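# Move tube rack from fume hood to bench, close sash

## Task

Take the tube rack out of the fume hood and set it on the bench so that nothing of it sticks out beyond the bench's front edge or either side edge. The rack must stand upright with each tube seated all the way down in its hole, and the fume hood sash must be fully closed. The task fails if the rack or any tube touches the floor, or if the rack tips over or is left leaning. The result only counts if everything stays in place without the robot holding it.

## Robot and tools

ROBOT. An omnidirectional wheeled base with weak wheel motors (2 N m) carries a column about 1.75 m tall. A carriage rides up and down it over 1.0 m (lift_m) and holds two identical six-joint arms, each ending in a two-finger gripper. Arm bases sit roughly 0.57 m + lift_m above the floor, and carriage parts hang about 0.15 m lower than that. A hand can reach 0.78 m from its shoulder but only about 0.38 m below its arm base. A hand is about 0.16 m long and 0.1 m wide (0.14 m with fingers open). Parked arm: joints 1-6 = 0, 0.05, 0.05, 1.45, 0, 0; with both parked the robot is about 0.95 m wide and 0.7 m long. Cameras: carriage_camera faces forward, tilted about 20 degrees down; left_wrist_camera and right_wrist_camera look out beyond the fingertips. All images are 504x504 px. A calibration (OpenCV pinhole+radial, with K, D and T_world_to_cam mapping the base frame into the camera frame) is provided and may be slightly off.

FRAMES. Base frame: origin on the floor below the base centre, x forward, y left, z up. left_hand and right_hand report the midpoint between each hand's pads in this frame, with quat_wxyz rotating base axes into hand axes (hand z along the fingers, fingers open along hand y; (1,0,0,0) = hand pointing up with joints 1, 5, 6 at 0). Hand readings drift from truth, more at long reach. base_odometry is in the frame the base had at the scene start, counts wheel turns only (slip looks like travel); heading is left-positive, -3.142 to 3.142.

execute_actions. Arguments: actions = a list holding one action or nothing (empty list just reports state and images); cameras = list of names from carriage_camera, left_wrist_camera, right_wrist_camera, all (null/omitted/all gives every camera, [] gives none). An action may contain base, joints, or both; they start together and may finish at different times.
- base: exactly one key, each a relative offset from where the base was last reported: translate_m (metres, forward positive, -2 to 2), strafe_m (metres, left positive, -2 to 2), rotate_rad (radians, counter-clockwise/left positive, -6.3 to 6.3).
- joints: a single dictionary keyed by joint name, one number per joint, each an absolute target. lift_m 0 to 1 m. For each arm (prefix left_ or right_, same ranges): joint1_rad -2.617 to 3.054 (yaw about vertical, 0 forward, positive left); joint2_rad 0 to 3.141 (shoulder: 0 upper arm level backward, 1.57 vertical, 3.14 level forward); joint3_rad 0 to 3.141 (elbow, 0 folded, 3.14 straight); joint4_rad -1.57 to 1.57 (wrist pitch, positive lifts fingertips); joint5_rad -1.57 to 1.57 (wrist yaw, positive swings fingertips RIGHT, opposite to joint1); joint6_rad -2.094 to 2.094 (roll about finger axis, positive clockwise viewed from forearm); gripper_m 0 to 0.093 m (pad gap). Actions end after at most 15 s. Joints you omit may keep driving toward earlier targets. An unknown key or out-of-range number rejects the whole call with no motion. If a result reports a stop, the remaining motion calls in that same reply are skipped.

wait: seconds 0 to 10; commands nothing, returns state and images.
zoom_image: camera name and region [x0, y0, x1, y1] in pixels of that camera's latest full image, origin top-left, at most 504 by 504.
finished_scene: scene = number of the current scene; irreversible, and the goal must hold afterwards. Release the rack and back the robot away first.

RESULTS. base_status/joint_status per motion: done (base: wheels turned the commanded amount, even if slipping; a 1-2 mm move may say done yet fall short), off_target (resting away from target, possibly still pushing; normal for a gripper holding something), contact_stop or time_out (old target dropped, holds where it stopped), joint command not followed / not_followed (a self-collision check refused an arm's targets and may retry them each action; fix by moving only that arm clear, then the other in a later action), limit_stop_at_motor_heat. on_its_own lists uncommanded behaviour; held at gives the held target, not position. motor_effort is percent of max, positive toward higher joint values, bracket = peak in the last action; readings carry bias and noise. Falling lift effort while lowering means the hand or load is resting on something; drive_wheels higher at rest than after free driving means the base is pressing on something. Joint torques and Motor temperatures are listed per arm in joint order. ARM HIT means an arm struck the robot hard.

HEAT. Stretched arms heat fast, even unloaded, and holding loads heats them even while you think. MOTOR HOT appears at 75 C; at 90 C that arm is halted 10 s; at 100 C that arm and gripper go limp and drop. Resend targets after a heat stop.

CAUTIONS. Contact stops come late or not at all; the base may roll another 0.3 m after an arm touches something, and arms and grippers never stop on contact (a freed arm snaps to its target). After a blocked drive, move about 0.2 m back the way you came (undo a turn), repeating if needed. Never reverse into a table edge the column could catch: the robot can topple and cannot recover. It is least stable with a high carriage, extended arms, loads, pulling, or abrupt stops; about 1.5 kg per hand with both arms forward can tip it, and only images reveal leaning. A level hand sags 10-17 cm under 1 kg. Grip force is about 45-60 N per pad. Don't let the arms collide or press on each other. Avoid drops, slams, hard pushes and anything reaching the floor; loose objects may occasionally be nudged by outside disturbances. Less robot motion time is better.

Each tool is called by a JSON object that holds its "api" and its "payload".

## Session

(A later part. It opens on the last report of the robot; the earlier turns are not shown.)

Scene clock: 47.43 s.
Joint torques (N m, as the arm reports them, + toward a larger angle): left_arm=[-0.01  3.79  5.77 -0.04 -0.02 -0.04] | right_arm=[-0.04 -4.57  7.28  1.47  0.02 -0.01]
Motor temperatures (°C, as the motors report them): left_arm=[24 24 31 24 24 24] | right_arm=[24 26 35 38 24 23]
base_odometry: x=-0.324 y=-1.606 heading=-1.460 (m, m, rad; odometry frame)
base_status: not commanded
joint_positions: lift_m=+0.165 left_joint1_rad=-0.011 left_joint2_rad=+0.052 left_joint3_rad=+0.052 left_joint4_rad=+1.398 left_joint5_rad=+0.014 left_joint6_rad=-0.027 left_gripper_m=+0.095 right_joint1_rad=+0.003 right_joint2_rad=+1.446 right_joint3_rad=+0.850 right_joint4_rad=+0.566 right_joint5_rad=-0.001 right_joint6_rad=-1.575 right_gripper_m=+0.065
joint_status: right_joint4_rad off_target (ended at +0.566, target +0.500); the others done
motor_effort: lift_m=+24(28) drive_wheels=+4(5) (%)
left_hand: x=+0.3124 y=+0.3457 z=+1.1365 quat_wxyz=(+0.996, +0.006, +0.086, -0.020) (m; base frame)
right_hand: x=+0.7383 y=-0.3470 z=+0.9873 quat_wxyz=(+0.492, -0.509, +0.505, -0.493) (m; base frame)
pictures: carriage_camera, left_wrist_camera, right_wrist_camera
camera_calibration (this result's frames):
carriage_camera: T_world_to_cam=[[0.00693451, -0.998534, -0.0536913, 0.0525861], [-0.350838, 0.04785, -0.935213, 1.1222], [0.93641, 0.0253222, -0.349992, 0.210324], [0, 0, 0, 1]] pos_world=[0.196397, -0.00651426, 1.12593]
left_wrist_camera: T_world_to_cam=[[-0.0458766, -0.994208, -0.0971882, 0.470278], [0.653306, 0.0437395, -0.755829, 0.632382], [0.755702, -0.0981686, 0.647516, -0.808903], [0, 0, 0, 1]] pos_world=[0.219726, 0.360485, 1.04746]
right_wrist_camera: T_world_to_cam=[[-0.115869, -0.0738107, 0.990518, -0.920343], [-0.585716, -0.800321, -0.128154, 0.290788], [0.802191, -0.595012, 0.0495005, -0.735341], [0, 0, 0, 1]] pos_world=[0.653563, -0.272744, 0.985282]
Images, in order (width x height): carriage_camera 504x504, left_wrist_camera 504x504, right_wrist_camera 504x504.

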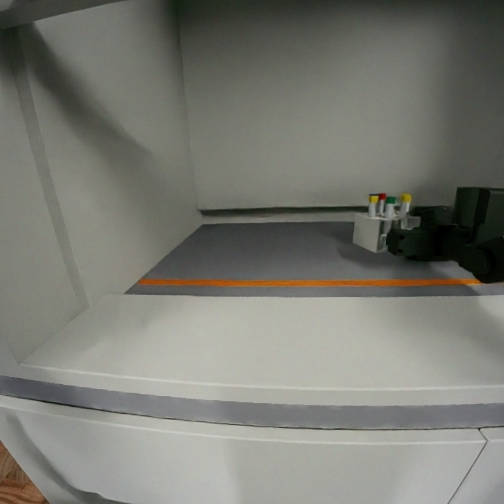

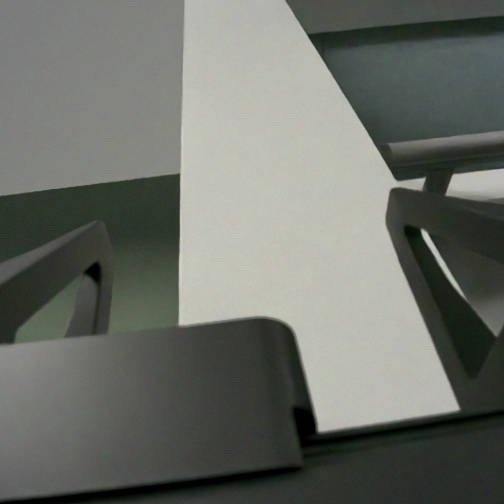

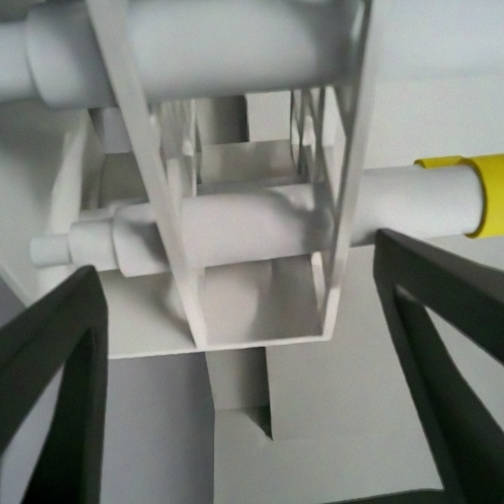

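{"api": "execute_actions", "payload": {"actions": [{"joints":{"lift_m":0.18,"right_joint2_rad":1.25,"right_joint3_rad":0.72,"right_joint4_rad":0.47,"right_gripper_m":0.058}}], "cameras": []}}

{"api": "execute_actions", "payload": {"actions": [{"base":{"strafe_m":0.03}}]}}

Scene clock: 50.03 s.
Joint torques (N m, as the arm reports them, + toward a larger angle): left_arm=[-0.01  3.75  5.7  -0.01 -0.02 -0.04] | right_arm=[ 0.17 -5.96  6.09  1.93  0.01  0.  ]
Motor temperatures (°C, as the motors report them): left_arm=[24 24 31 24 24 24] | right_arm=[24 26 35 38 24 23]
base_odometry: x=-0.324 y=-1.606 heading=-1.460 (m, m, rad; odometry frame)
base_status: not commanded
joint_positions: lift_m=+0.180 left_joint1_rad=-0.011 left_joint2_rad=+0.052 left_joint3_rad=+0.052 left_joint4_rad=+1.398 left_joint5_rad=+0.014 left_joint6_rad=-0.027 left_gripper_m=+0.095 right_joint1_rad=+0.003 right_joint2_rad=+1.253 right_joint3_rad=+0.736 right_joint4_rad=+0.478 right_joint5_rad=-0.001 right_joint6_rad=-1.575 right_gripper_m=+0.058
joint_status: all done
motor_effort: lift_m=+24(29) drive_wheels=+4(4) (%)
left_hand: x=+0.3124 y=+0.3457 z=+1.1514 quat_wxyz=(+0.996, +0.006, +0.086, -0.020) (m; base frame)
right_hand: x=+0.6948 y=-0.3472 z=+1.0076 quat_wxyz=(+0.490, -0.512, +0.508, -0.490) (m; base frame)
pictures: none
No camera images: the call's "cameras" was empty. Leave "cameras" out to get every camera's image.

Scene clock: 51.00 s.
Joint torques (N m, as the arm reports them, + toward a larger angle): left_arm=[ 0.    3.76  5.68 -0.02 -0.03 -0.02] | right_arm=[ 0.   -5.93  6.17  1.98  0.03  0.  ]
Motor temperatures (°C, as the motors report them): left_arm=[24 25 31 24 24 24] | right_arm=[24 26 35 38 24 23]
base_odometry: x=-0.294 y=-1.603 heading=-1.461 (m, m, rad; odometry frame)
base_status: done
joint_positions: lift_m=+0.180 left_joint1_rad=-0.011 left_joint2_rad=+0.052 left_joint3_rad=+0.052 left_joint4_rad=+1.398 left_joint5_rad=+0.014 left_joint6_rad=-0.027 left_gripper_m=+0.095 right_joint1_rad=+0.003 right_joint2_rad=+1.253 right_joint3_rad=+0.736 right_joint4_rad=+0.476 right_joint5_rad=-0.001 right_joint6_rad=-1.575 right_gripper_m=+0.058
joint_status: not commanded
motor_effort: lift_m=+24(24) drive_wheels=-2(31) (%)
left_hand: x=+0.3124 y=+0.3457 z=+1.1514 quat_wxyz=(+0.996, +0.006, +0.086, -0.020) (m; base frame)
right_hand: x=+0.6948 y=-0.3472 z=+1.0071 quat_wxyz=(+0.489, -0.512, +0.508, -0.490) (m; base frame)
pictures: carriage_camera, left_wrist_camera, right_wrist_camera
camera_calibration (this result's frames):
carriage_camera: T_world_to_cam=[[0.00693451, -0.998534, -0.0536913, 0.0533894], [-0.350838, 0.04785, -0.935213, 1.13619], [0.93641, 0.0253222, -0.349992, 0.21556], [0, 0, 0, 1]] pos_world=[0.196397, -0.00651426, 1.14089]
left_wrist_camera: T_world_to_cam=[[-0.0458766, -0.994208, -0.0971882, 0.471732], [0.653306, 0.0437395, -0.755829, 0.64369], [0.755702, -0.0981686, 0.647516, -0.818591], [0, 0, 0, 1]] pos_world=[0.219726, 0.360485, 1.06242]
right_wrist_camera: T_world_to_cam=[[-0.104148, -0.0737767, 0.991822, -0.9544], [-0.587191, -0.800325, -0.121191, 0.26176], [0.802721, -0.59501, 0.0400312, -0.692343], [0, 0, 0, 1]] pos_world=[0.610062, -0.27287, 1.00603]
Images, in order (width x height): carriage_camera 504x504, left_wrist_camera 504x504, right_wrist_camera 504x504.

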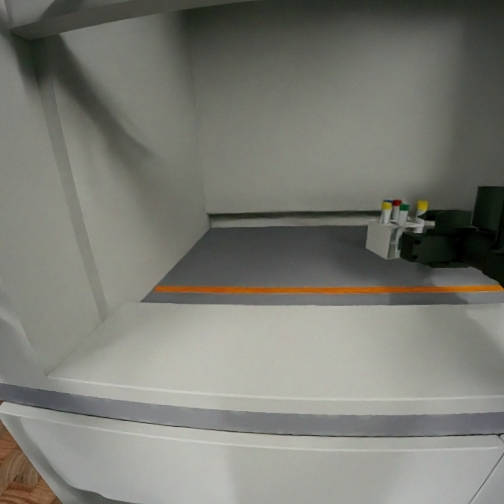

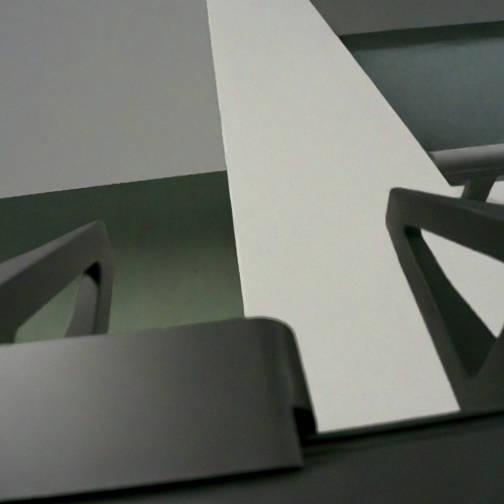

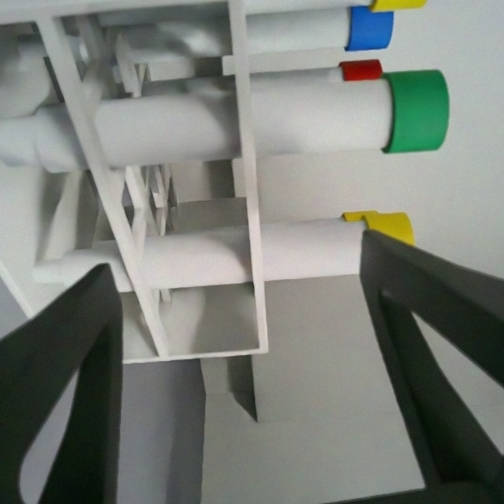

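{"api": "execute_actions", "payload": {"actions": [{"base":{"strafe_m":-0.07},"joints":{"lift_m":0.16,"right_joint5_rad":-0.4}}]}}

Scene clock: 53.83 s.
Joint torques (N m, as the arm reports them, + toward a larger angle): left_arm=[-0.03  3.84  5.67 -0.01 -0.01 -0.05] | right_arm=[ 0.01 -5.78  6.16  1.94 -0.1  -0.01]
Motor temperatures (°C, as the motors report them): left_arm=[24 25 31 24 24 24] | right_arm=[24 26 35 39 24 23]
base_odometry: x=-0.363 y=-1.611 heading=-1.460 (m, m, rad; odometry frame)
base_status: done
joint_positions: lift_m=+0.160 left_joint1_rad=-0.011 left_joint2_rad=+0.052 left_joint3_rad=+0.052 left_joint4_rad=+1.398 left_joint5_rad=+0.014 left_joint6_rad=-0.027 left_gripper_m=+0.095 right_joint1_rad=+0.003 right_joint2_rad=+1.253 right_joint3_rad=+0.736 right_joint4_rad=+0.469 right_joint5_rad=-0.393 right_joint6_rad=-1.575 right_gripper_m=+0.058
joint_status: all done
motor_effort: lift_m=+22(22) drive_wheels=-2(23) (%)
left_hand: x=+0.3124 y=+0.3457 z=+1.1317 quat_wxyz=(+0.996, +0.006, +0.086, -0.020) (m; base frame)
right_hand: x=+0.6814 y=-0.2815 z=+0.9864 quat_wxyz=(+0.578, -0.599, +0.405, -0.379) (m; base frame)
pictures: carriage_camera, left_wrist_camera, right_wrist_camera
camera_calibration (this result's frames):
carriage_camera: T_world_to_cam=[[0.00693451, -0.998534, -0.0536913, 0.0523296], [-0.350838, 0.04785, -0.935213, 1.11773], [0.93641, 0.0253222, -0.349992, 0.208651], [0, 0, 0, 1]] pos_world=[0.196397, -0.00651426, 1.12115]
left_wrist_camera: T_world_to_cam=[[-0.0458119, -0.994248, -0.0968144, 0.469449], [0.6533, 0.0434983, -0.755848, 0.628874], [0.755712, -0.0978758, 0.64755, -0.805946], [0, 0, 0, 1]] pos_world=[0.219726, 0.360511, 1.04267]
right_wrist_camera: T_world_to_cam=[[-0.0584346, -0.123747, 0.990592, -0.974481], [-0.237985, -0.961952, -0.134208, 0.0333587], [0.969509, -0.243589, 0.0267612, -0.64327], [0, 0, 0, 1]] pos_world=[0.574651, -0.245193, 0.987005]
Images, in order (width x height): carriage_camera 504x504, left_wrist_camera 504x504, right_wrist_camera 504x504.

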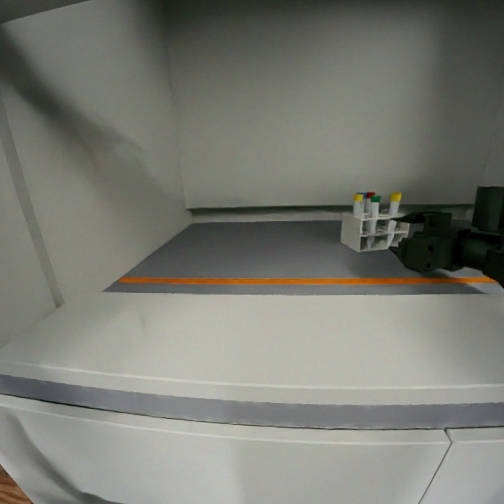

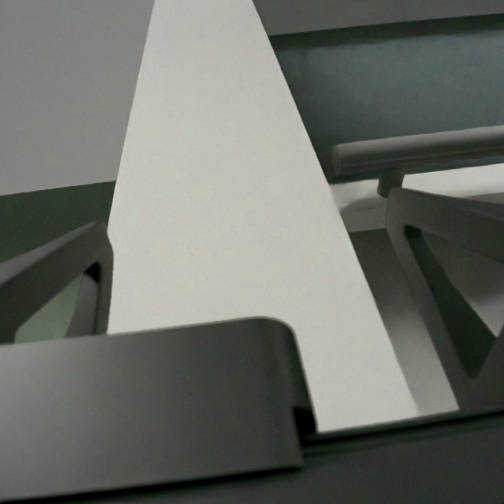

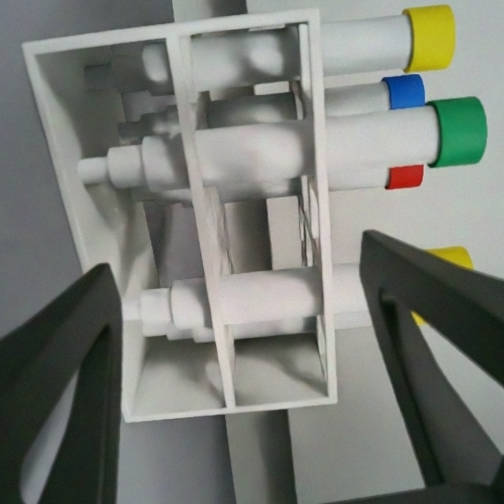

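{"api": "execute_actions", "payload": {"actions": [{"joints":{"right_joint2_rad":1.48,"right_joint3_rad":0.9,"right_joint4_rad":0.5}}]}}

Scene clock: 56.17 s.
Joint torques (N m, as the arm reports them, + toward a larger angle): left_arm=[-0.1   3.77  5.69  0.01 -0.05 -0.04] | right_arm=[-0.02 -6.1   8.11  1.82 -0.08 -0.01]
Motor temperatures (°C, as the motors report them): left_arm=[24 25 31 24 24 24] | right_arm=[24 26 35 39 24 23]
base_odometry: x=-0.363 y=-1.611 heading=-1.460 (m, m, rad; odometry frame)
base_status: not commanded
joint_positions: lift_m=+0.160 left_joint1_rad=-0.011 left_joint2_rad=+0.052 left_joint3_rad=+0.052 left_joint4_rad=+1.398 left_joint5_rad=+0.014 left_joint6_rad=-0.027 left_gripper_m=+0.095 right_joint1_rad=+0.003 right_joint2_rad=+1.460 right_joint3_rad=+0.889 right_joint4_rad=+0.521 right_joint5_rad=-0.396 right_joint6_rad=-1.576 right_gripper_m=+0.058
joint_status: all done
motor_effort: lift_m=+22(22) drive_wheels=-2(2) (%)
left_hand: x=+0.3124 y=+0.3457 z=+1.1317 quat_wxyz=(+0.996, +0.006, +0.086, -0.020) (m; base frame)
right_hand: x=+0.7304 y=-0.2809 z=+0.9846 quat_wxyz=(+0.578, -0.600, +0.404, -0.378) (m; base frame)
pictures: carriage_camera, left_wrist_camera, right_wrist_camera
camera_calibration (this result's frames):
carriage_camera: T_world_to_cam=[[0.00693451, -0.998534, -0.0536913, 0.0523296], [-0.350838, 0.04785, -0.935213, 1.11773], [0.93641, 0.0253222, -0.349992, 0.208651], [0, 0, 0, 1]] pos_world=[0.196397, -0.00651426, 1.12115]
left_wrist_camera: T_world_to_cam=[[-0.0458119, -0.994248, -0.0968144, 0.469449], [0.6533, 0.0434983, -0.755848, 0.628874], [0.755712, -0.0978758, 0.64755, -0.805946], [0, 0, 0, 1]] pos_world=[0.219726, 0.360511, 1.04267]
right_wrist_camera: T_world_to_cam=[[-0.0568397, -0.122596, 0.990828, -0.970859], [-0.235895, -0.962683, -0.132646, 0.0419988], [0.970115, -0.24127, 0.0257988, -0.689458], [0, 0, 0, 1]] pos_world=[0.623578, -0.244938, 0.985312]
Images, in order (width x height): carriage_camera 504x504, left_wrist_camera 504x504, right_wrist_camera 504x504.

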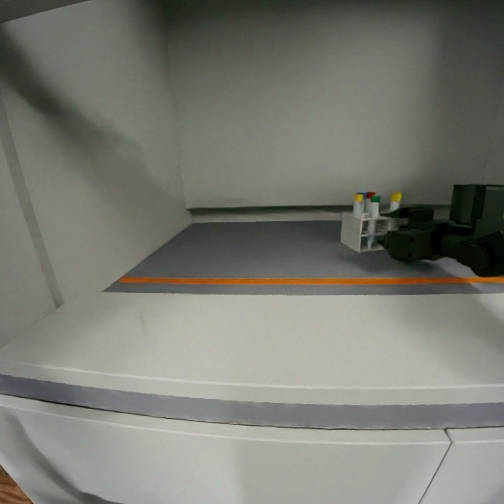

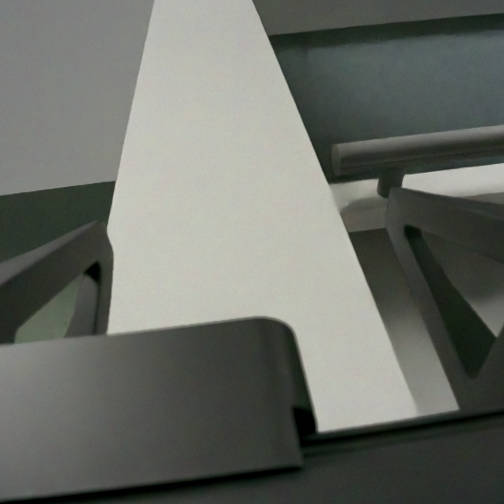

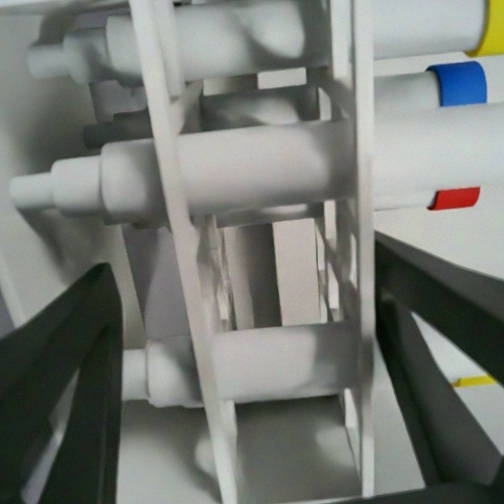

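Tips are in the gap, overlapping the plate. A bit more, then close.

{"api": "execute_actions", "payload": {"actions": [{"joints":{"right_joint2_rad":1.54,"right_joint3_rad":0.95,"right_joint4_rad":0.51}}], "cameras": []}}

{"api": "execute_actions", "payload": {"actions": [{"joints":{"right_gripper_m":0.0}}], "cameras": []}}

{"api": "execute_actions", "payload": {"actions": [{"joints":{"lift_m":0.22,"right_gripper_m":0.0}}]}}

Scene clock: 58.10 s.
Joint torques (N m, as the arm reports them, + toward a larger angle): left_arm=[ 0.02  3.67  5.57 -0.02 -0.05 -0.03] | right_arm=[-0.15 -6.64  8.05  1.74 -0.06 -0.01]
Motor temperatures (°C, as the motors report them): left_arm=[24 25 31 24 24 24] | right_arm=[24 26 36 39 24 23]
base_odometry: x=-0.363 y=-1.611 heading=-1.460 (m, m, rad; odometry frame)
base_status: not commanded
joint_positions: lift_m=+0.160 left_joint1_rad=-0.011 left_joint2_rad=+0.052 left_joint3_rad=+0.052 left_joint4_rad=+1.398 left_joint5_rad=+0.014 left_joint6_rad=-0.027 left_gripper_m=+0.095 right_joint1_rad=+0.003 right_joint2_rad=+1.520 right_joint3_rad=+0.939 right_joint4_rad=+0.537 right_joint5_rad=-0.396 right_joint6_rad=-1.576 right_gripper_m=+0.058
joint_status: all done
motor_effort: lift_m=+22(22) drive_wheels=-2(2) (%)
left_hand: x=+0.3124 y=+0.3457 z=+1.1317 quat_wxyz=(+0.996, +0.006, +0.086, -0.020) (m; base frame)
right_hand: x=+0.7454 y=-0.2808 z=+0.9852 quat_wxyz=(+0.579, -0.599, +0.402, -0.380) (m; base frame)
pictures: none
No camera images: the call's "cameras" was empty. Leave "cameras" out to get every camera's image.

Scene clock: 58.73 s.
Joint torques (N m, as the arm reports them, + toward a larger angle): left_arm=[ 0.01  3.84  5.77 -0.04 -0.02 -0.02] | right_arm=[ 0.03 -6.76  7.61  1.47 -0.03  0.03]
Motor temperatures (°C, as the motors report them): left_arm=[24 25 31 24 24 24] | right_arm=[24 27 36 39 24 23]
base_odometry: x=-0.363 y=-1.611 heading=-1.460 (m, m, rad; odometry frame)
base_status: not commanded
joint_positions: lift_m=+0.160 left_joint1_rad=-0.011 left_joint2_rad=+0.052 left_joint3_rad=+0.052 left_joint4_rad=+1.398 left_joint5_rad=+0.014 left_joint6_rad=-0.027 left_gripper_m=+0.095 right_joint1_rad=+0.003 right_joint2_rad=+1.520 right_joint3_rad=+0.945 right_joint4_rad=+0.562 right_joint5_rad=-0.399 right_joint6_rad=-1.579 right_gripper_m=+0.038
joint_status: right_gripper_m off_target (ended at +0.038, target +0.000)
motor_effort: lift_m=+22(22) drive_wheels=-1(2) (%)
left_hand: x=+0.3124 y=+0.3457 z=+1.1317 quat_wxyz=(+0.996, +0.006, +0.086, -0.020) (m; base frame)
right_hand: x=+0.7459 y=-0.2804 z=+0.9938 quat_wxyz=(+0.586, -0.594, +0.391, -0.389) (m; base frame)
pictures: none
No camera images: the call's "cameras" was empty. Leave "cameras" out to get every camera's image.

Scene clock: 59.57 s.
Joint torques (N m, as the arm reports them, + toward a larger angle): left_arm=[-0.03  3.83  5.62 -0.02 -0.01 -0.01] | right_arm=[ 0.03 -8.57  7.48  2.13 -0.02  0.04]
Motor temperatures (°C, as the motors report them): left_arm=[24 25 31 24 24 24] | right_arm=[24 27 36 39 24 23]
base_odometry: x=-0.363 y=-1.611 heading=-1.460 (m, m, rad; odometry frame)
base_status: not commanded
joint_positions: lift_m=+0.220 left_joint1_rad=-0.011 left_joint2_rad=+0.052 left_joint3_rad=+0.052 left_joint4_rad=+1.399 left_joint5_rad=+0.014 left_joint6_rad=-0.027 left_gripper_m=+0.095 right_joint1_rad=+0.003 right_joint2_rad=+1.541 right_joint3_rad=+0.945 right_joint4_rad=+0.490 right_joint5_rad=-0.399 right_joint6_rad=-1.578 right_gripper_m=+0.038
joint_status: right_gripper_m off_target (ended at +0.038, target +0.000); the others done
motor_effort: lift_m=+24(29) drive_wheels=-1(2) (%)
left_hand: x=+0.3123 y=+0.3457 z=+1.1915 quat_wxyz=(+0.996, +0.006, +0.086, -0.020) (m; base frame)
right_hand: x=+0.7485 y=-0.2804 z=+1.0268 quat_wxyz=(+0.567, -0.611, +0.419, -0.360) (m; base frame)
pictures: carriage_camera, left_wrist_camera, right_wrist_camera
camera_calibration (this result's frames):
carriage_camera: T_world_to_cam=[[0.00693451, -0.998534, -0.0536913, 0.0555371], [-0.350838, 0.04785, -0.935213, 1.1736], [0.93641, 0.0253222, -0.349992, 0.22956], [0, 0, 0, 1]] pos_world=[0.196397, -0.00651426, 1.18089]
left_wrist_camera: T_world_to_cam=[[-0.045775, -0.994248, -0.0968278, 0.475236], [0.653589, 0.0434951, -0.755599, 0.673715], [0.755464, -0.0978731, 0.647838, -0.844839], [0, 0, 0, 1]] pos_world=[0.219667, 0.360512, 1.10239]
right_wrist_camera: T_world_to_cam=[[-0.00118249, -0.121026, 0.992649, -1.05458], [-0.239809, -0.96365, -0.117776, 0.0397591], [0.970819, -0.238185, -0.0278835, -0.652511], [0, 0, 0, 1]] pos_world=[0.641758, -0.244736, 1.03331]
Images, in order (width x height): carriage_camera 504x504, left_wrist_camera 504x504, right_wrist_camera 504x504.

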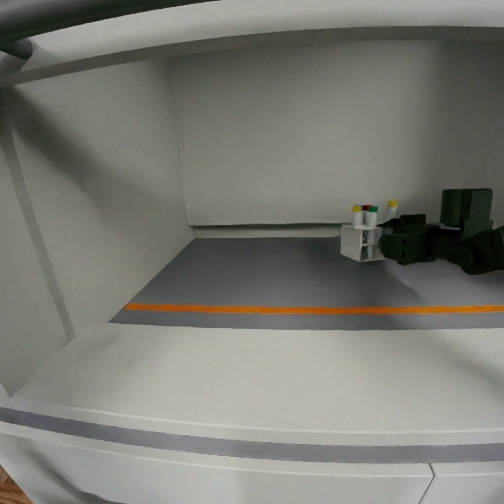

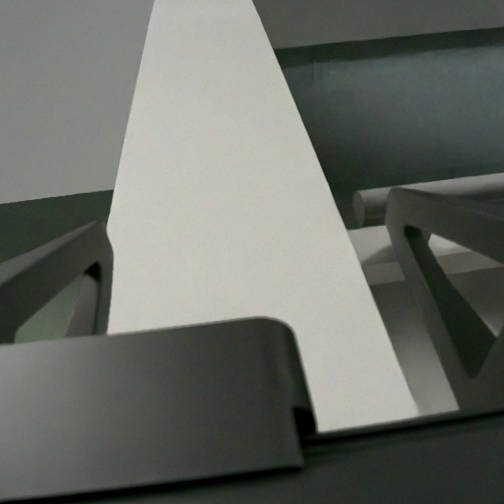

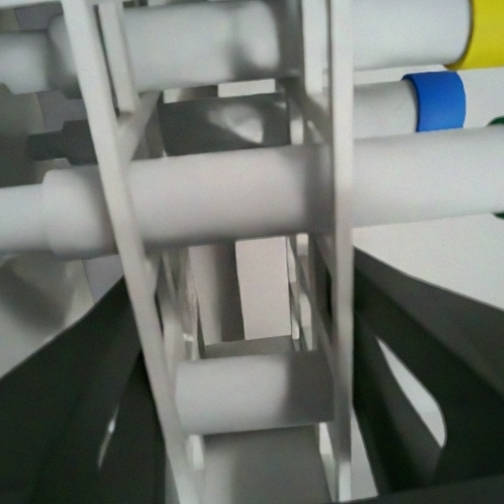

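{"api": "execute_actions", "payload": {"actions": [{"base":{"translate_m":-0.75},"joints":{"lift_m":0.24,"right_gripper_m":0.0}}], "cameras": []}}

{"api": "execute_actions", "payload": {"actions": [{"base":{"rotate_rad":1.53},"joints":{"lift_m":0.3,"right_gripper_m":0.0}}], "cameras": []}}

{"api": "execute_actions", "payload": {"actions": [{"base":{"strafe_m":1.15}}], "cameras": []}}

{"api": "execute_actions", "payload": {"actions": [{"base":{"translate_m":0.8}}], "cameras": ["carriage_camera"]}}

Scene clock: 65.40 s.
Joint torques (N m, as the arm reports them, + toward a larger angle): left_arm=[-0.04  3.74  5.69 -0.01 -0.03 -0.02] | right_arm=[-0.02 -9.2   7.51  2.21 -0.06  0.01]
Motor temperatures (°C, as the motors report them): left_arm=[24 25 31 24 24 24] | right_arm=[24 28 36 41 24 23]
base_odometry: x=-0.446 y=-0.865 heading=-1.460 (m, m, rad; odometry frame)
base_status: done
joint_positions: lift_m=+0.240 left_joint1_rad=-0.011 left_joint2_rad=+0.052 left_joint3_rad=+0.052 left_joint4_rad=+1.398 left_joint5_rad=+0.014 left_joint6_rad=-0.027 left_gripper_m=+0.095 right_joint1_rad=+0.003 right_joint2_rad=+1.546 right_joint3_rad=+0.945 right_joint4_rad=+0.482 right_joint5_rad=-0.399 right_joint6_rad=-1.578 right_gripper_m=+0.038
joint_status: right_gripper_m off_target (ended at +0.038, target +0.000); the others done
motor_effort: lift_m=+24(30) drive_wheels=-2(31) (%)
left_hand: x=+0.3126 y=+0.3457 z=+1.2114 quat_wxyz=(+0.996, +0.006, +0.087, -0.020) (m; base frame)
right_hand: x=+0.7490 y=-0.2804 z=+1.0428 quat_wxyz=(+0.564, -0.613, +0.422, -0.357) (m; base frame)
pictures: none
No camera images: the call's "cameras" was empty. Leave "cameras" out to get every camera's image.

Scene clock: 68.47 s.
Joint torques (N m, as the arm reports them, + toward a larger angle): left_arm=[-0.05  3.81  5.62  0.01 -0.03 -0.03] | right_arm=[-0.07 -9.04  7.47  2.15 -0.08  0.02]
Motor temperatures (°C, as the motors report them): left_arm=[24 25 31 24 24 24] | right_arm=[24 28 36 41 24 23]
base_odometry: x=-0.446 y=-0.865 heading=+0.069 (m, m, rad; odometry frame)
base_status: done
joint_positions: lift_m=+0.300 left_joint1_rad=-0.011 left_joint2_rad=+0.052 left_joint3_rad=+0.052 left_joint4_rad=+1.397 left_joint5_rad=+0.014 left_joint6_rad=-0.027 left_gripper_m=+0.095 right_joint1_rad=+0.003 right_joint2_rad=+1.546 right_joint3_rad=+0.945 right_joint4_rad=+0.485 right_joint5_rad=-0.398 right_joint6_rad=-1.578 right_gripper_m=+0.038
joint_status: right_gripper_m off_target (ended at +0.038, target +0.000); the others done
motor_effort: lift_m=+24(29) drive_wheels=+8(31) (%)
left_hand: x=+0.3127 y=+0.3456 z=+1.2714 quat_wxyz=(+0.996, +0.006, +0.087, -0.020) (m; base frame)
right_hand: x=+0.7490 y=-0.2805 z=+1.1039 quat_wxyz=(+0.565, -0.613, +0.421, -0.358) (m; base frame)
pictures: none
No camera images: the call's "cameras" was empty. Leave "cameras" out to get every camera's image.

Scene clock: 73.03 s.
Joint torques (N m, as the arm reports them, + toward a larger angle): left_arm=[ 0.    3.76  5.69 -0.01 -0.03 -0.03] | right_arm=[-0.1  -9.05  7.6   2.17 -0.07  0.02]
Motor temperatures (°C, as the motors report them): left_arm=[24 25 31 24 24 24] | right_arm=[24 29 37 42 24 23]
base_odometry: x=-0.526 y=+0.282 heading=+0.070 (m, m, rad; odometry frame)
base_status: done
joint_positions: lift_m=+0.300 left_joint1_rad=-0.011 left_joint2_rad=+0.052 left_joint3_rad=+0.052 left_joint4_rad=+1.397 left_joint5_rad=+0.014 left_joint6_rad=-0.027 left_gripper_m=+0.095 right_joint1_rad=+0.003 right_joint2_rad=+1.546 right_joint3_rad=+0.945 right_joint4_rad=+0.485 right_joint5_rad=-0.398 right_joint6_rad=-1.578 right_gripper_m=+0.038
joint_status: not commanded
motor_effort: lift_m=+24(24) drive_wheels=-6(35) (%)
left_hand: x=+0.3128 y=+0.3456 z=+1.2714 quat_wxyz=(+0.996, +0.006, +0.087, -0.020) (m; base frame)
right_hand: x=+0.7490 y=-0.2805 z=+1.1038 quat_wxyz=(+0.565, -0.613, +0.422, -0.358) (m; base frame)
pictures: none
No camera images: the call's "cameras" was empty. Leave "cameras" out to get every camera's image.

Scene clock: 76.90 s.
Joint torques (N m, as the arm reports them, + toward a larger angle): left_arm=[-0.05  3.75  5.64 -0.02 -0.05 -0.01] | right_arm=[-0.08 -9.1   7.59  2.17 -0.06  0.04]
Motor temperatures (°C, as the motors report them): left_arm=[24 25 31 24 24 24] | right_arm=[24 29 37 42 24 23]
base_odometry: x=+0.272 y=+0.339 heading=+0.070 (m, m, rad; odometry frame)
base_status: done
joint_positions: lift_m=+0.300 left_joint1_rad=-0.011 left_joint2_rad=+0.052 left_joint3_rad=+0.052 left_joint4_rad=+1.398 left_joint5_rad=+0.014 left_joint6_rad=-0.027 left_gripper_m=+0.095 right_joint1_rad=+0.003 right_joint2_rad=+1.546 right_joint3_rad=+0.945 right_joint4_rad=+0.482 right_joint5_rad=-0.398 right_joint6_rad=-1.578 right_gripper_m=+0.038
joint_status: not commanded
motor_effort: lift_m=+24(24) drive_wheels=-5(30) (%)
left_hand: x=+0.3125 y=+0.3456 z=+1.2714 quat_wxyz=(+0.996, +0.006, +0.086, -0.020) (m; base frame)
right_hand: x=+0.7489 y=-0.2805 z=+1.1030 quat_wxyz=(+0.564, -0.613, +0.422, -0.357) (m; base frame)
pictures: carriage_camera
camera_calibration (this result's frames):
carriage_camera: T_world_to_cam=[[0.00693451, -0.998534, -0.0536913, 0.0598331], [-0.350838, 0.04785, -0.935213, 1.24843], [0.93641, 0.0253222, -0.349992, 0.257563], [0, 0, 0, 1]] pos_world=[0.196397, -0.00651426, 1.26091]
Images, in order (width x height): carriage_camera 504x504.

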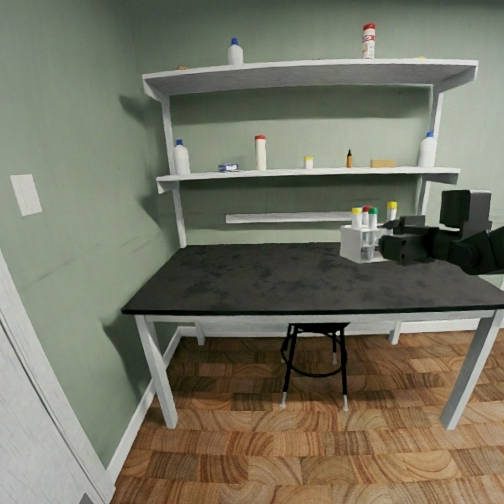

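{"api": "execute_actions", "payload": {"actions": [{"base":{"translate_m":0.45}}], "cameras": []}}

{"api": "execute_actions", "payload": {"actions": [{"joints":{"lift_m":0.18,"right_gripper_m":0.0}}]}}

Scene clock: 81.47 s.
Joint torques (N m, as the arm reports them, + toward a larger angle): left_arm=[-0.02  3.74  5.68 -0.02 -0.03 -0.02] | right_arm=[-0.03 -8.98  7.65  2.24 -0.07  0.02]
Motor temperatures (°C, as the motors report them): left_arm=[24 25 32 24 24 24] | right_arm=[24 30 37 43 24 23]
base_odometry: x=+0.721 y=+0.371 heading=+0.071 (m, m, rad; odometry frame)
base_status: done
joint_positions: lift_m=+0.300 left_joint1_rad=-0.011 left_joint2_rad=+0.052 left_joint3_rad=+0.052 left_joint4_rad=+1.398 left_joint5_rad=+0.014 left_joint6_rad=-0.027 left_gripper_m=+0.095 right_joint1_rad=+0.003 right_joint2_rad=+1.546 right_joint3_rad=+0.945 right_joint4_rad=+0.480 right_joint5_rad=-0.398 right_joint6_rad=-1.578 right_gripper_m=+0.038
joint_status: not commanded
motor_effort: lift_m=+24(24) drive_wheels=-4(30) (%)
left_hand: x=+0.3124 y=+0.3456 z=+1.2715 quat_wxyz=(+0.996, +0.006, +0.086, -0.020) (m; base frame)
right_hand: x=+0.7489 y=-0.2805 z=+1.1026 quat_wxyz=(+0.564, -0.614, +0.423, -0.356) (m; base frame)
pictures: none
No camera images: the call's "cameras" was empty. Leave "cameras" out to get every camera's image.

Scene clock: 82.47 s.
Joint torques (N m, as the arm reports them, + toward a larger angle): left_arm=[-0.03  3.63  5.6  -0.01 -0.1  -0.02] | right_arm=[ 0.   -9.13  7.53  2.24 -0.06  0.02]
Motor temperatures (°C, as the motors report them): left_arm=[24 25 32 24 24 24] | right_arm=[24 30 37 43 24 23]
base_odometry: x=+0.721 y=+0.371 heading=+0.071 (m, m, rad; odometry frame)
base_status: not commanded
joint_positions: lift_m=+0.180 left_joint1_rad=-0.011 left_joint2_rad=+0.052 left_joint3_rad=+0.052 left_joint4_rad=+1.398 left_joint5_rad=+0.014 left_joint6_rad=-0.027 left_gripper_m=+0.095 right_joint1_rad=+0.003 right_joint2_rad=+1.546 right_joint3_rad=+0.945 right_joint4_rad=+0.473 right_joint5_rad=-0.398 right_joint6_rad=-1.578 right_gripper_m=+0.038
joint_status: right_gripper_m off_target (ended at +0.038, target +0.000); the others done
motor_effort: lift_m=+22(22) drive_wheels=-3(4) (%)
left_hand: x=+0.3124 y=+0.3456 z=+1.1516 quat_wxyz=(+0.996, +0.006, +0.086, -0.020) (m; base frame)
right_hand: x=+0.7488 y=-0.2805 z=+0.9808 quat_wxyz=(+0.562, -0.615, +0.425, -0.354) (m; base frame)
pictures: carriage_camera, left_wrist_camera, right_wrist_camera
camera_calibration (this result's frames):
carriage_camera: T_world_to_cam=[[0.00693451, -0.998534, -0.0536913, 0.0534003], [-0.350838, 0.04785, -0.935213, 1.13638], [0.93641, 0.0253222, -0.349992, 0.215631], [0, 0, 0, 1]] pos_world=[0.196397, -0.00651426, 1.1411]
left_wrist_camera: T_world_to_cam=[[-0.0459413, -0.994169, -0.097562, 0.472124], [0.653312, 0.0439808, -0.75581, 0.643739], [0.755693, -0.0984614, 0.647482, -0.818584], [0, 0, 0, 1]] pos_world=[0.219726, 0.360459, 1.06262]
right_wrist_camera: T_world_to_cam=[[0.0204969, -0.121269, 0.992408, -1.02503], [-0.242737, -0.963521, -0.112726, 0.0316375], [0.969876, -0.238583, -0.0491856, -0.632613], [0, 0, 0, 1]] pos_world=[0.642246, -0.244752, 0.989702]
Images, in order (width x height): carriage_camera 504x504, left_wrist_camera 504x504, right_wrist_camera 504x504.

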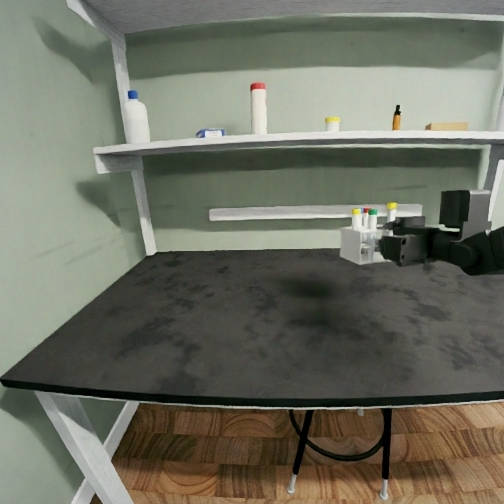

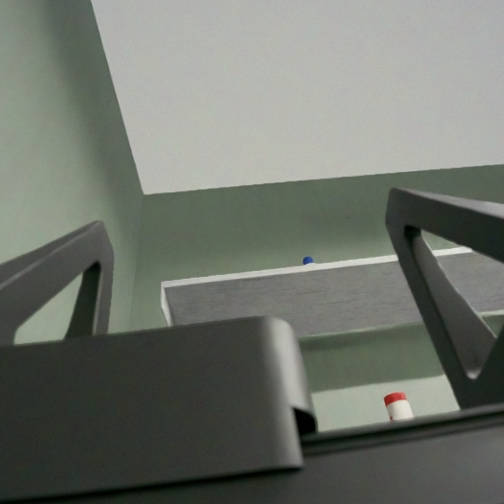

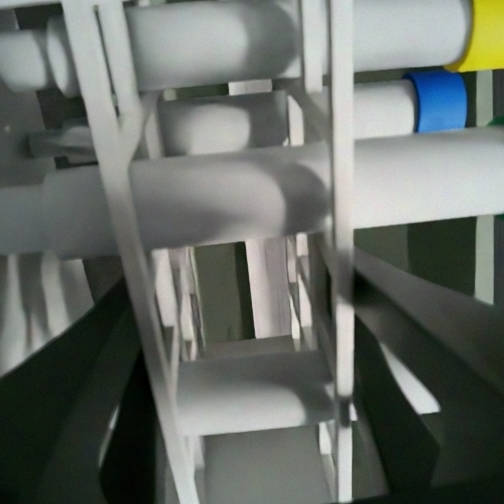

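Bench lower; continue down.

{"api": "execute_actions", "payload": {"actions": [{"joints":{"lift_m":0.14,"right_gripper_m":0.0}}], "cameras": ["carriage_camera"]}}

{"api": "execute_actions", "payload": {"actions": [{"joints":{"lift_m":0.11,"right_gripper_m":0.0}}], "cameras": ["carriage_camera"]}}

Scene clock: 84.57 s.
Joint torques (N m, as the arm reports them, + toward a larger angle): left_arm=[-0.08  3.85  5.69  0.   -0.03 -0.02] | right_arm=[ 0.05 -9.43  7.42  2.26 -0.11  0.03]
Motor temperatures (°C, as the motors report them): left_arm=[24 25 32 24 24 24] | right_arm=[24 30 37 43 24 23]
base_odometry: x=+0.721 y=+0.371 heading=+0.071 (m, m, rad; odometry frame)
base_status: not commanded
joint_positions: lift_m=+0.140 left_joint1_rad=-0.011 left_joint2_rad=+0.052 left_joint3_rad=+0.052 left_joint4_rad=+1.399 left_joint5_rad=+0.014 left_joint6_rad=-0.027 left_gripper_m=+0.095 right_joint1_rad=+0.003 right_joint2_rad=+1.548 right_joint3_rad=+0.945 right_joint4_rad=+0.472 right_joint5_rad=-0.398 right_joint6_rad=-1.578 right_gripper_m=+0.038
joint_status: right_gripper_m off_target (ended at +0.038, target +0.000); the others done
motor_effort: lift_m=+22(23) drive_wheels=-3(3) (%)
left_hand: x=+0.3123 y=+0.3457 z=+1.1116 quat_wxyz=(+0.996, +0.006, +0.086, -0.020) (m; base frame)
right_hand: x=+0.7490 y=-0.2805 z=+0.9399 quat_wxyz=(+0.562, -0.615, +0.426, -0.353) (m; base frame)
pictures: carriage_camera
camera_calibration (this result's frames):
carriage_camera: T_world_to_cam=[[0.00693451, -0.998534, -0.0536913, 0.0512518], [-0.350838, 0.04785, -0.935213, 1.09896], [0.93641, 0.0253222, -0.349992, 0.201625], [0, 0, 0, 1]] pos_world=[0.196397, -0.00651426, 1.10108]
Images, in order (width x height): carriage_camera 504x504.

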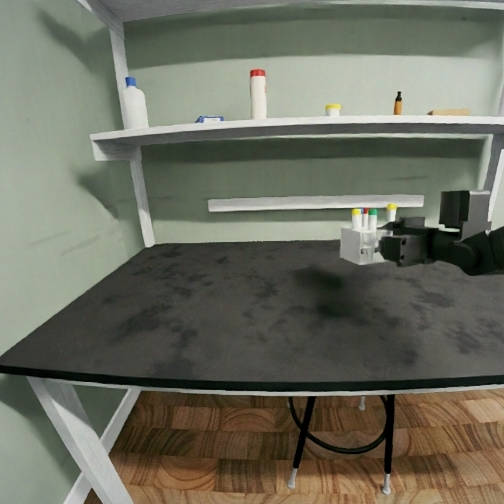

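Scene clock: 85.20 s.
Joint torques (N m, as the arm reports them, + toward a larger angle): left_arm=[-0.05  3.68  5.58 -0.01 -0.05 -0.01] | right_arm=[ 0.04 -9.44  7.54  2.23 -0.04  0.01]
Motor temperatures (°C, as the motors report them): left_arm=[24 25 32 24 24 24] | right_arm=[24 30 37 44 24 23]
base_odometry: x=+0.721 y=+0.371 heading=+0.071 (m, m, rad; odometry frame)
base_status: not commanded
joint_positions: lift_m=+0.110 left_joint1_rad=-0.011 left_joint2_rad=+0.052 left_joint3_rad=+0.052 left_joint4_rad=+1.399 left_joint5_rad=+0.014 left_joint6_rad=-0.027 left_gripper_m=+0.095 right_joint1_rad=+0.003 right_joint2_rad=+1.549 right_joint3_rad=+0.945 right_joint4_rad=+0.472 right_joint5_rad=-0.398 right_joint6_rad=-1.578 right_gripper_m=+0.038
joint_status: right_gripper_m off_target (ended at +0.038, target +0.000); the others done
motor_effort: lift_m=+22(22) drive_wheels=-2(2) (%)
left_hand: x=+0.3123 y=+0.3457 z=+1.0817 quat_wxyz=(+0.996, +0.006, +0.086, -0.020) (m; base frame)
right_hand: x=+0.7492 y=-0.2805 z=+0.9094 quat_wxyz=(+0.561, -0.616, +0.426, -0.353) (m; base frame)
pictures: carriage_camera
camera_calibration (this result's frames):
carriage_camera: T_world_to_cam=[[0.00693451, -0.998534, -0.0536913, 0.0496445], [-0.350838, 0.04785, -0.935213, 1.07096], [0.93641, 0.0253222, -0.349992, 0.191148], [0, 0, 0, 1]] pos_world=[0.196397, -0.00651426, 1.07114]
Images, in order (width x height): carriage_camera 504x504.

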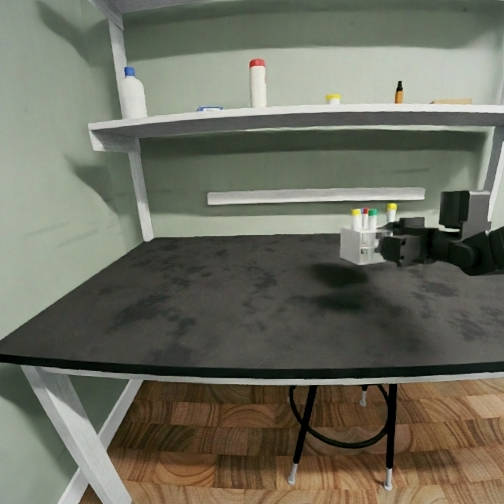

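{"api": "execute_actions", "payload": {"actions": [{"joints":{"lift_m":0.07,"right_gripper_m":0.0}}], "cameras": []}}

{"api": "execute_actions", "payload": {"actions": [{"joints":{"lift_m":0.04,"right_gripper_m":0.0}}], "cameras": ["carriage_camera"]}}

Scene clock: 87.60 s.
Joint torques (N m, as the arm reports them, + toward a larger angle): left_arm=[-0.01  3.77  5.69  0.   -0.05 -0.04] | right_arm=[ 0.04 -9.33  7.53  2.26 -0.12  0.  ]
Motor temperatures (°C, as the motors report them): left_arm=[24 25 32 24 24 24] | right_arm=[24 30 37 44 24 23]
base_odometry: x=+0.720 y=+0.371 heading=+0.071 (m, m, rad; odometry frame)
base_status: not commanded
joint_positions: lift_m=+0.070 left_joint1_rad=-0.011 left_joint2_rad=+0.052 left_joint3_rad=+0.052 left_joint4_rad=+1.399 left_joint5_rad=+0.014 left_joint6_rad=-0.027 left_gripper_m=+0.095 right_joint1_rad=+0.003 right_joint2_rad=+1.550 right_joint3_rad=+0.945 right_joint4_rad=+0.472 right_joint5_rad=-0.398 right_joint6_rad=-1.578 right_gripper_m=+0.038
joint_status: right_gripper_m off_target (ended at +0.038, target +0.000); the others done
motor_effort: lift_m=+22(22) drive_wheels=-2(2) (%)
left_hand: x=+0.3123 y=+0.3457 z=+1.0416 quat_wxyz=(+0.996, +0.006, +0.086, -0.020) (m; base frame)
right_hand: x=+0.7492 y=-0.2805 z=+0.8689 quat_wxyz=(+0.561, -0.616, +0.426, -0.352) (m; base frame)
pictures: none
No camera images: the call's "cameras" was empty. Leave "cameras" out to get every camera's image.

Scene clock: 88.23 s.
Joint torques (N m, as the arm reports them, + toward a larger angle): left_arm=[ 0.    3.64  5.64  0.01 -0.04 -0.02] | right_arm=[-0.12 -9.39  7.52  2.15 -0.01  0.06]
Motor temperatures (°C, as the motors report them): left_arm=[24 25 32 24 24 24] | right_arm=[24 31 37 44 24 23]
base_odometry: x=+0.720 y=+0.371 heading=+0.071 (m, m, rad; odometry frame)
base_status: not commanded
joint_positions: lift_m=+0.040 left_joint1_rad=-0.011 left_joint2_rad=+0.052 left_joint3_rad=+0.052 left_joint4_rad=+1.399 left_joint5_rad=+0.014 left_joint6_rad=-0.027 left_gripper_m=+0.095 right_joint1_rad=+0.003 right_joint2_rad=+1.550 right_joint3_rad=+0.945 right_joint4_rad=+0.485 right_joint5_rad=-0.400 right_joint6_rad=-1.579 right_gripper_m=+0.038
joint_status: right_gripper_m off_target (ended at +0.038, target +0.000); the others done
motor_effort: lift_m=+21(21) drive_wheels=+4(2) (%)
left_hand: x=+0.3123 y=+0.3457 z=+1.0117 quat_wxyz=(+0.996, +0.006, +0.086, -0.020) (m; base frame)
right_hand: x=+0.7496 y=-0.2803 z=+0.8420 quat_wxyz=(+0.564, -0.614, +0.422, -0.357) (m; base frame)
pictures: carriage_camera
camera_calibration (this result's frames):
carriage_camera: T_world_to_cam=[[0.00693451, -0.998534, -0.0536913, 0.0458881], [-0.350838, 0.04785, -0.935213, 1.00553], [0.93641, 0.0253222, -0.349992, 0.166662], [0, 0, 0, 1]] pos_world=[0.196397, -0.00651426, 1.00118]
Images, in order (width x height): carriage_camera 504x504.

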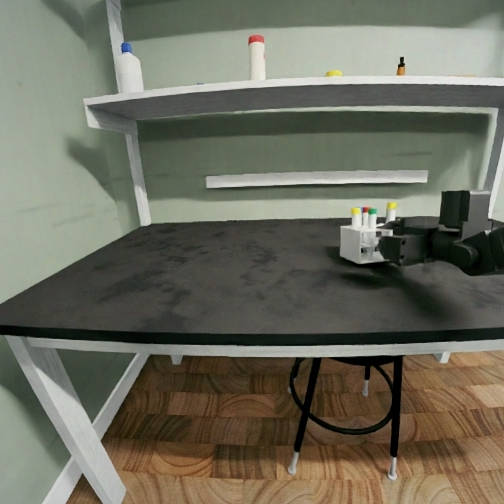

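Touching. Settle, release, back out.

{"api": "execute_actions", "payload": {"actions": [{"joints":{"lift_m":0.025,"right_gripper_m":0.0}}], "cameras": []}}

{"api": "execute_actions", "payload": {"actions": [{"joints":{"lift_m":0.035,"right_gripper_m":0.058}}], "cameras": []}}

{"api": "execute_actions", "payload": {"actions": [{"joints":{"right_joint2_rad":1.25,"right_joint3_rad":0.74,"right_joint4_rad":0.5,"right_joint1_rad":-0.08}}], "cameras": ["carriage_camera"]}}

{"api": "execute_actions", "payload": {"actions": [{"joints":{"lift_m":0.17,"right_gripper_m":0.0,"right_joint6_rad":0}}]}}

Scene clock: 98.60 s.
Joint torques (N m, as the arm reports them, + toward a larger angle): left_arm=[-0.02  3.77  5.73  0.01 -0.04 -0.04] | right_arm=[-0.07 -8.97  7.58  1.84 -0.04  0.07]
Motor temperatures (°C, as the motors report them): left_arm=[24 25 32 24 24 24] | right_arm=[24 32 38 45 24 24]
base_odometry: x=+0.720 y=+0.371 heading=+0.071 (m, m, rad; odometry frame)
base_status: not commanded
joint_positions: lift_m=+0.025 left_joint1_rad=-0.011 left_joint2_rad=+0.052 left_joint3_rad=+0.052 left_joint4_rad=+1.399 left_joint5_rad=+0.014 left_joint6_rad=-0.027 left_gripper_m=+0.095 right_joint1_rad=+0.003 right_joint2_rad=+1.545 right_joint3_rad=+0.945 right_joint4_rad=+0.524 right_joint5_rad=-0.400 right_joint6_rad=-1.580 right_gripper_m=+0.038
joint_status: right_gripper_m off_target (ended at +0.038, target +0.000); the others done
motor_effort: lift_m=+21(21) drive_wheels=+4(4) (%)
left_hand: x=+0.3123 y=+0.3457 z=+0.9968 quat_wxyz=(+0.996, +0.006, +0.086, -0.020) (m; base frame)
right_hand: x=+0.7497 y=-0.2803 z=+0.8383 quat_wxyz=(+0.573, -0.606, +0.409, -0.370) (m; base frame)
pictures: none
No camera images: the call's "cameras" was empty. Leave "cameras" out to get every camera's image.

Scene clock: 99.23 s.
Joint torques (N m, as the arm reports them, + toward a larger angle): left_arm=[-0.08  3.78  5.64  0.   -0.06 -0.04] | right_arm=[ 0.17 -8.88  7.48  2.02 -0.05  0.03]
Motor temperatures (°C, as the motors report them): left_arm=[24 25 32 24 24 24] | right_arm=[24 32 38 45 24 24]
base_odometry: x=+0.720 y=+0.371 heading=+0.071 (m, m, rad; odometry frame)
base_status: not commanded
joint_positions: lift_m=+0.035 left_joint1_rad=-0.011 left_joint2_rad=+0.052 left_joint3_rad=+0.052 left_joint4_rad=+1.398 left_joint5_rad=+0.014 left_joint6_rad=-0.027 left_gripper_m=+0.095 right_joint1_rad=+0.003 right_joint2_rad=+1.544 right_joint3_rad=+0.945 right_joint4_rad=+0.504 right_joint5_rad=-0.400 right_joint6_rad=-1.579 right_gripper_m=+0.058
joint_status: all done
motor_effort: lift_m=+24(29) drive_wheels=-1(3) (%)
left_hand: x=+0.3125 y=+0.3457 z=+1.0065 quat_wxyz=(+0.996, +0.006, +0.086, -0.020) (m; base frame)
right_hand: x=+0.7492 y=-0.2803 z=+0.8438 quat_wxyz=(+0.569, -0.610, +0.415, -0.364) (m; base frame)
pictures: none
No camera images: the call's "cameras" was empty. Leave "cameras" out to get every camera's image.

Scene clock: 100.17 s.
Joint torques (N m, as the arm reports them, + toward a larger angle): left_arm=[-0.04  3.96  5.66 -0.02 -0.02 -0.01] | right_arm=[-0.1  -6.07  6.09  1.98 -0.02  0.03]
Motor temperatures (°C, as the motors report them): left_arm=[24 25 32 24 24 24] | right_arm=[24 32 38 45 24 24]
base_odometry: x=+0.721 y=+0.371 heading=+0.071 (m, m, rad; odometry frame)
base_status: not commanded
joint_positions: lift_m=+0.035 left_joint1_rad=-0.011 left_joint2_rad=+0.052 left_joint3_rad=+0.052 left_joint4_rad=+1.398 left_joint5_rad=+0.014 left_joint6_rad=-0.027 left_gripper_m=+0.095 right_joint1_rad=-0.081 right_joint2_rad=+1.256 right_joint3_rad=+0.756 right_joint4_rad=+0.495 right_joint5_rad=-0.397 right_joint6_rad=-1.579 right_gripper_m=+0.058
joint_status: all done
motor_effort: lift_m=+23(24) drive_wheels=-2(3) (%)
left_hand: x=+0.3125 y=+0.3457 z=+1.0065 quat_wxyz=(+0.996, +0.006, +0.086, -0.020) (m; base frame)
right_hand: x=+0.6874 y=-0.3157 z=+0.8756 quat_wxyz=(+0.570, -0.575, +0.414, -0.416) (m; base frame)
pictures: carriage_camera
camera_calibration (this result's frames):
carriage_camera: T_world_to_cam=[[0.00693451, -0.998534, -0.0536913, 0.0456072], [-0.350838, 0.04785, -0.935213, 1.00064], [0.93641, 0.0253222, -0.349992, 0.164831], [0, 0, 0, 1]] pos_world=[0.196397, -0.00651426, 0.995949]
Images, in order (width x height): carriage_camera 504x504.

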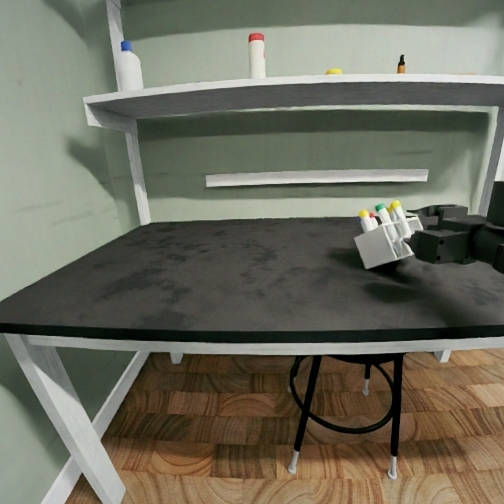

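Scene clock: 101.90 s.
Joint torques (N m, as the arm reports them, + toward a larger angle): left_arm=[ 0.12  3.75  5.64  0.   -0.05 -0.03] | right_arm=[ 0.   -6.19  6.21  1.94 -0.03 -0.07]
Motor temperatures (°C, as the motors report them): left_arm=[24 25 32 24 24 24] | right_arm=[24 32 38 45 24 24]
base_odometry: x=+0.720 y=+0.371 heading=+0.071 (m, m, rad; odometry frame)
base_status: not commanded
joint_positions: lift_m=+0.170 left_joint1_rad=-0.011 left_joint2_rad=+0.052 left_joint3_rad=+0.052 left_joint4_rad=+1.398 left_joint5_rad=+0.014 left_joint6_rad=-0.027 left_gripper_m=+0.095 right_joint1_rad=-0.081 right_joint2_rad=+1.256 right_joint3_rad=+0.756 right_joint4_rad=+0.505 right_joint5_rad=-0.397 right_joint6_rad=-0.008 right_gripper_m=+0.000
joint_status: all done
motor_effort: lift_m=+24(29) drive_wheels=-2(2) (%)
left_hand: x=+0.3125 y=+0.3457 z=+1.1415 quat_wxyz=(+0.996, +0.006, +0.086, -0.020) (m; base frame)
right_hand: x=+0.6874 y=-0.3157 z=+1.0128 quat_wxyz=(+0.700, -0.115, +0.696, +0.108) (m; base frame)
pictures: carriage_camera, left_wrist_camera, right_wrist_camera
camera_calibration (this result's frames):
carriage_camera: T_world_to_cam=[[0.00693451, -0.998534, -0.0536913, 0.0528542], [-0.350838, 0.04785, -0.935213, 1.12687], [0.93641, 0.0253222, -0.349992, 0.212071], [0, 0, 0, 1]] pos_world=[0.196397, -0.00651426, 1.13093]
left_wrist_camera: T_world_to_cam=[[-0.0459137, -0.994208, -0.0971748, 0.470761], [0.653018, 0.0437426, -0.756078, 0.636456], [0.755949, -0.0981712, 0.647227, -0.811942], [0, 0, 0, 1]] pos_world=[0.219784, 0.360485, 1.05247]
right_wrist_camera: T_world_to_cam=[[0.168862, -0.98331, -0.0677327, -0.360226], [-0.596005, -0.0471352, -0.801596, 1.21626], [0.785024, 0.175728, -0.594017, 0.229778], [0, 0, 0, 1]] pos_world=[0.605344, -0.337264, 1.08704]
Images, in order (width x height): carriage_camera 504x504, left_wrist_camera 504x504, right_wrist_camera 504x504.

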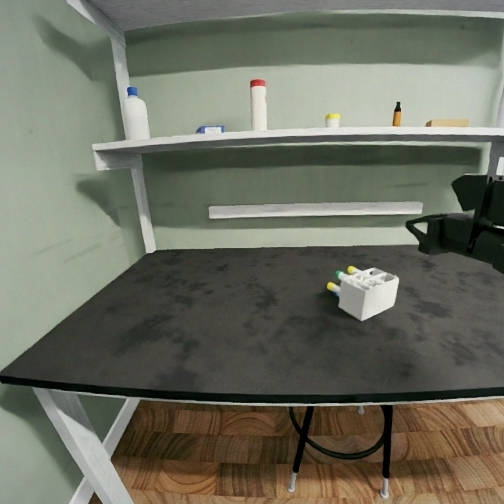

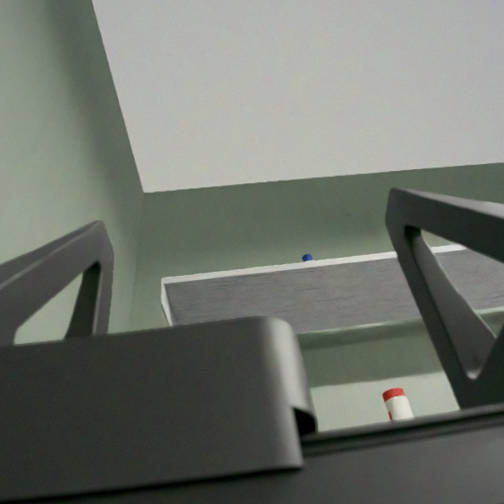

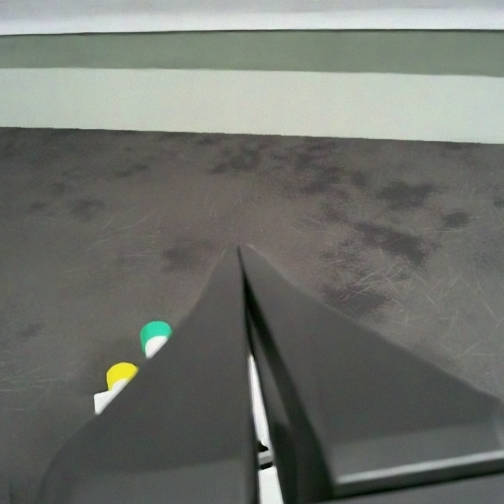

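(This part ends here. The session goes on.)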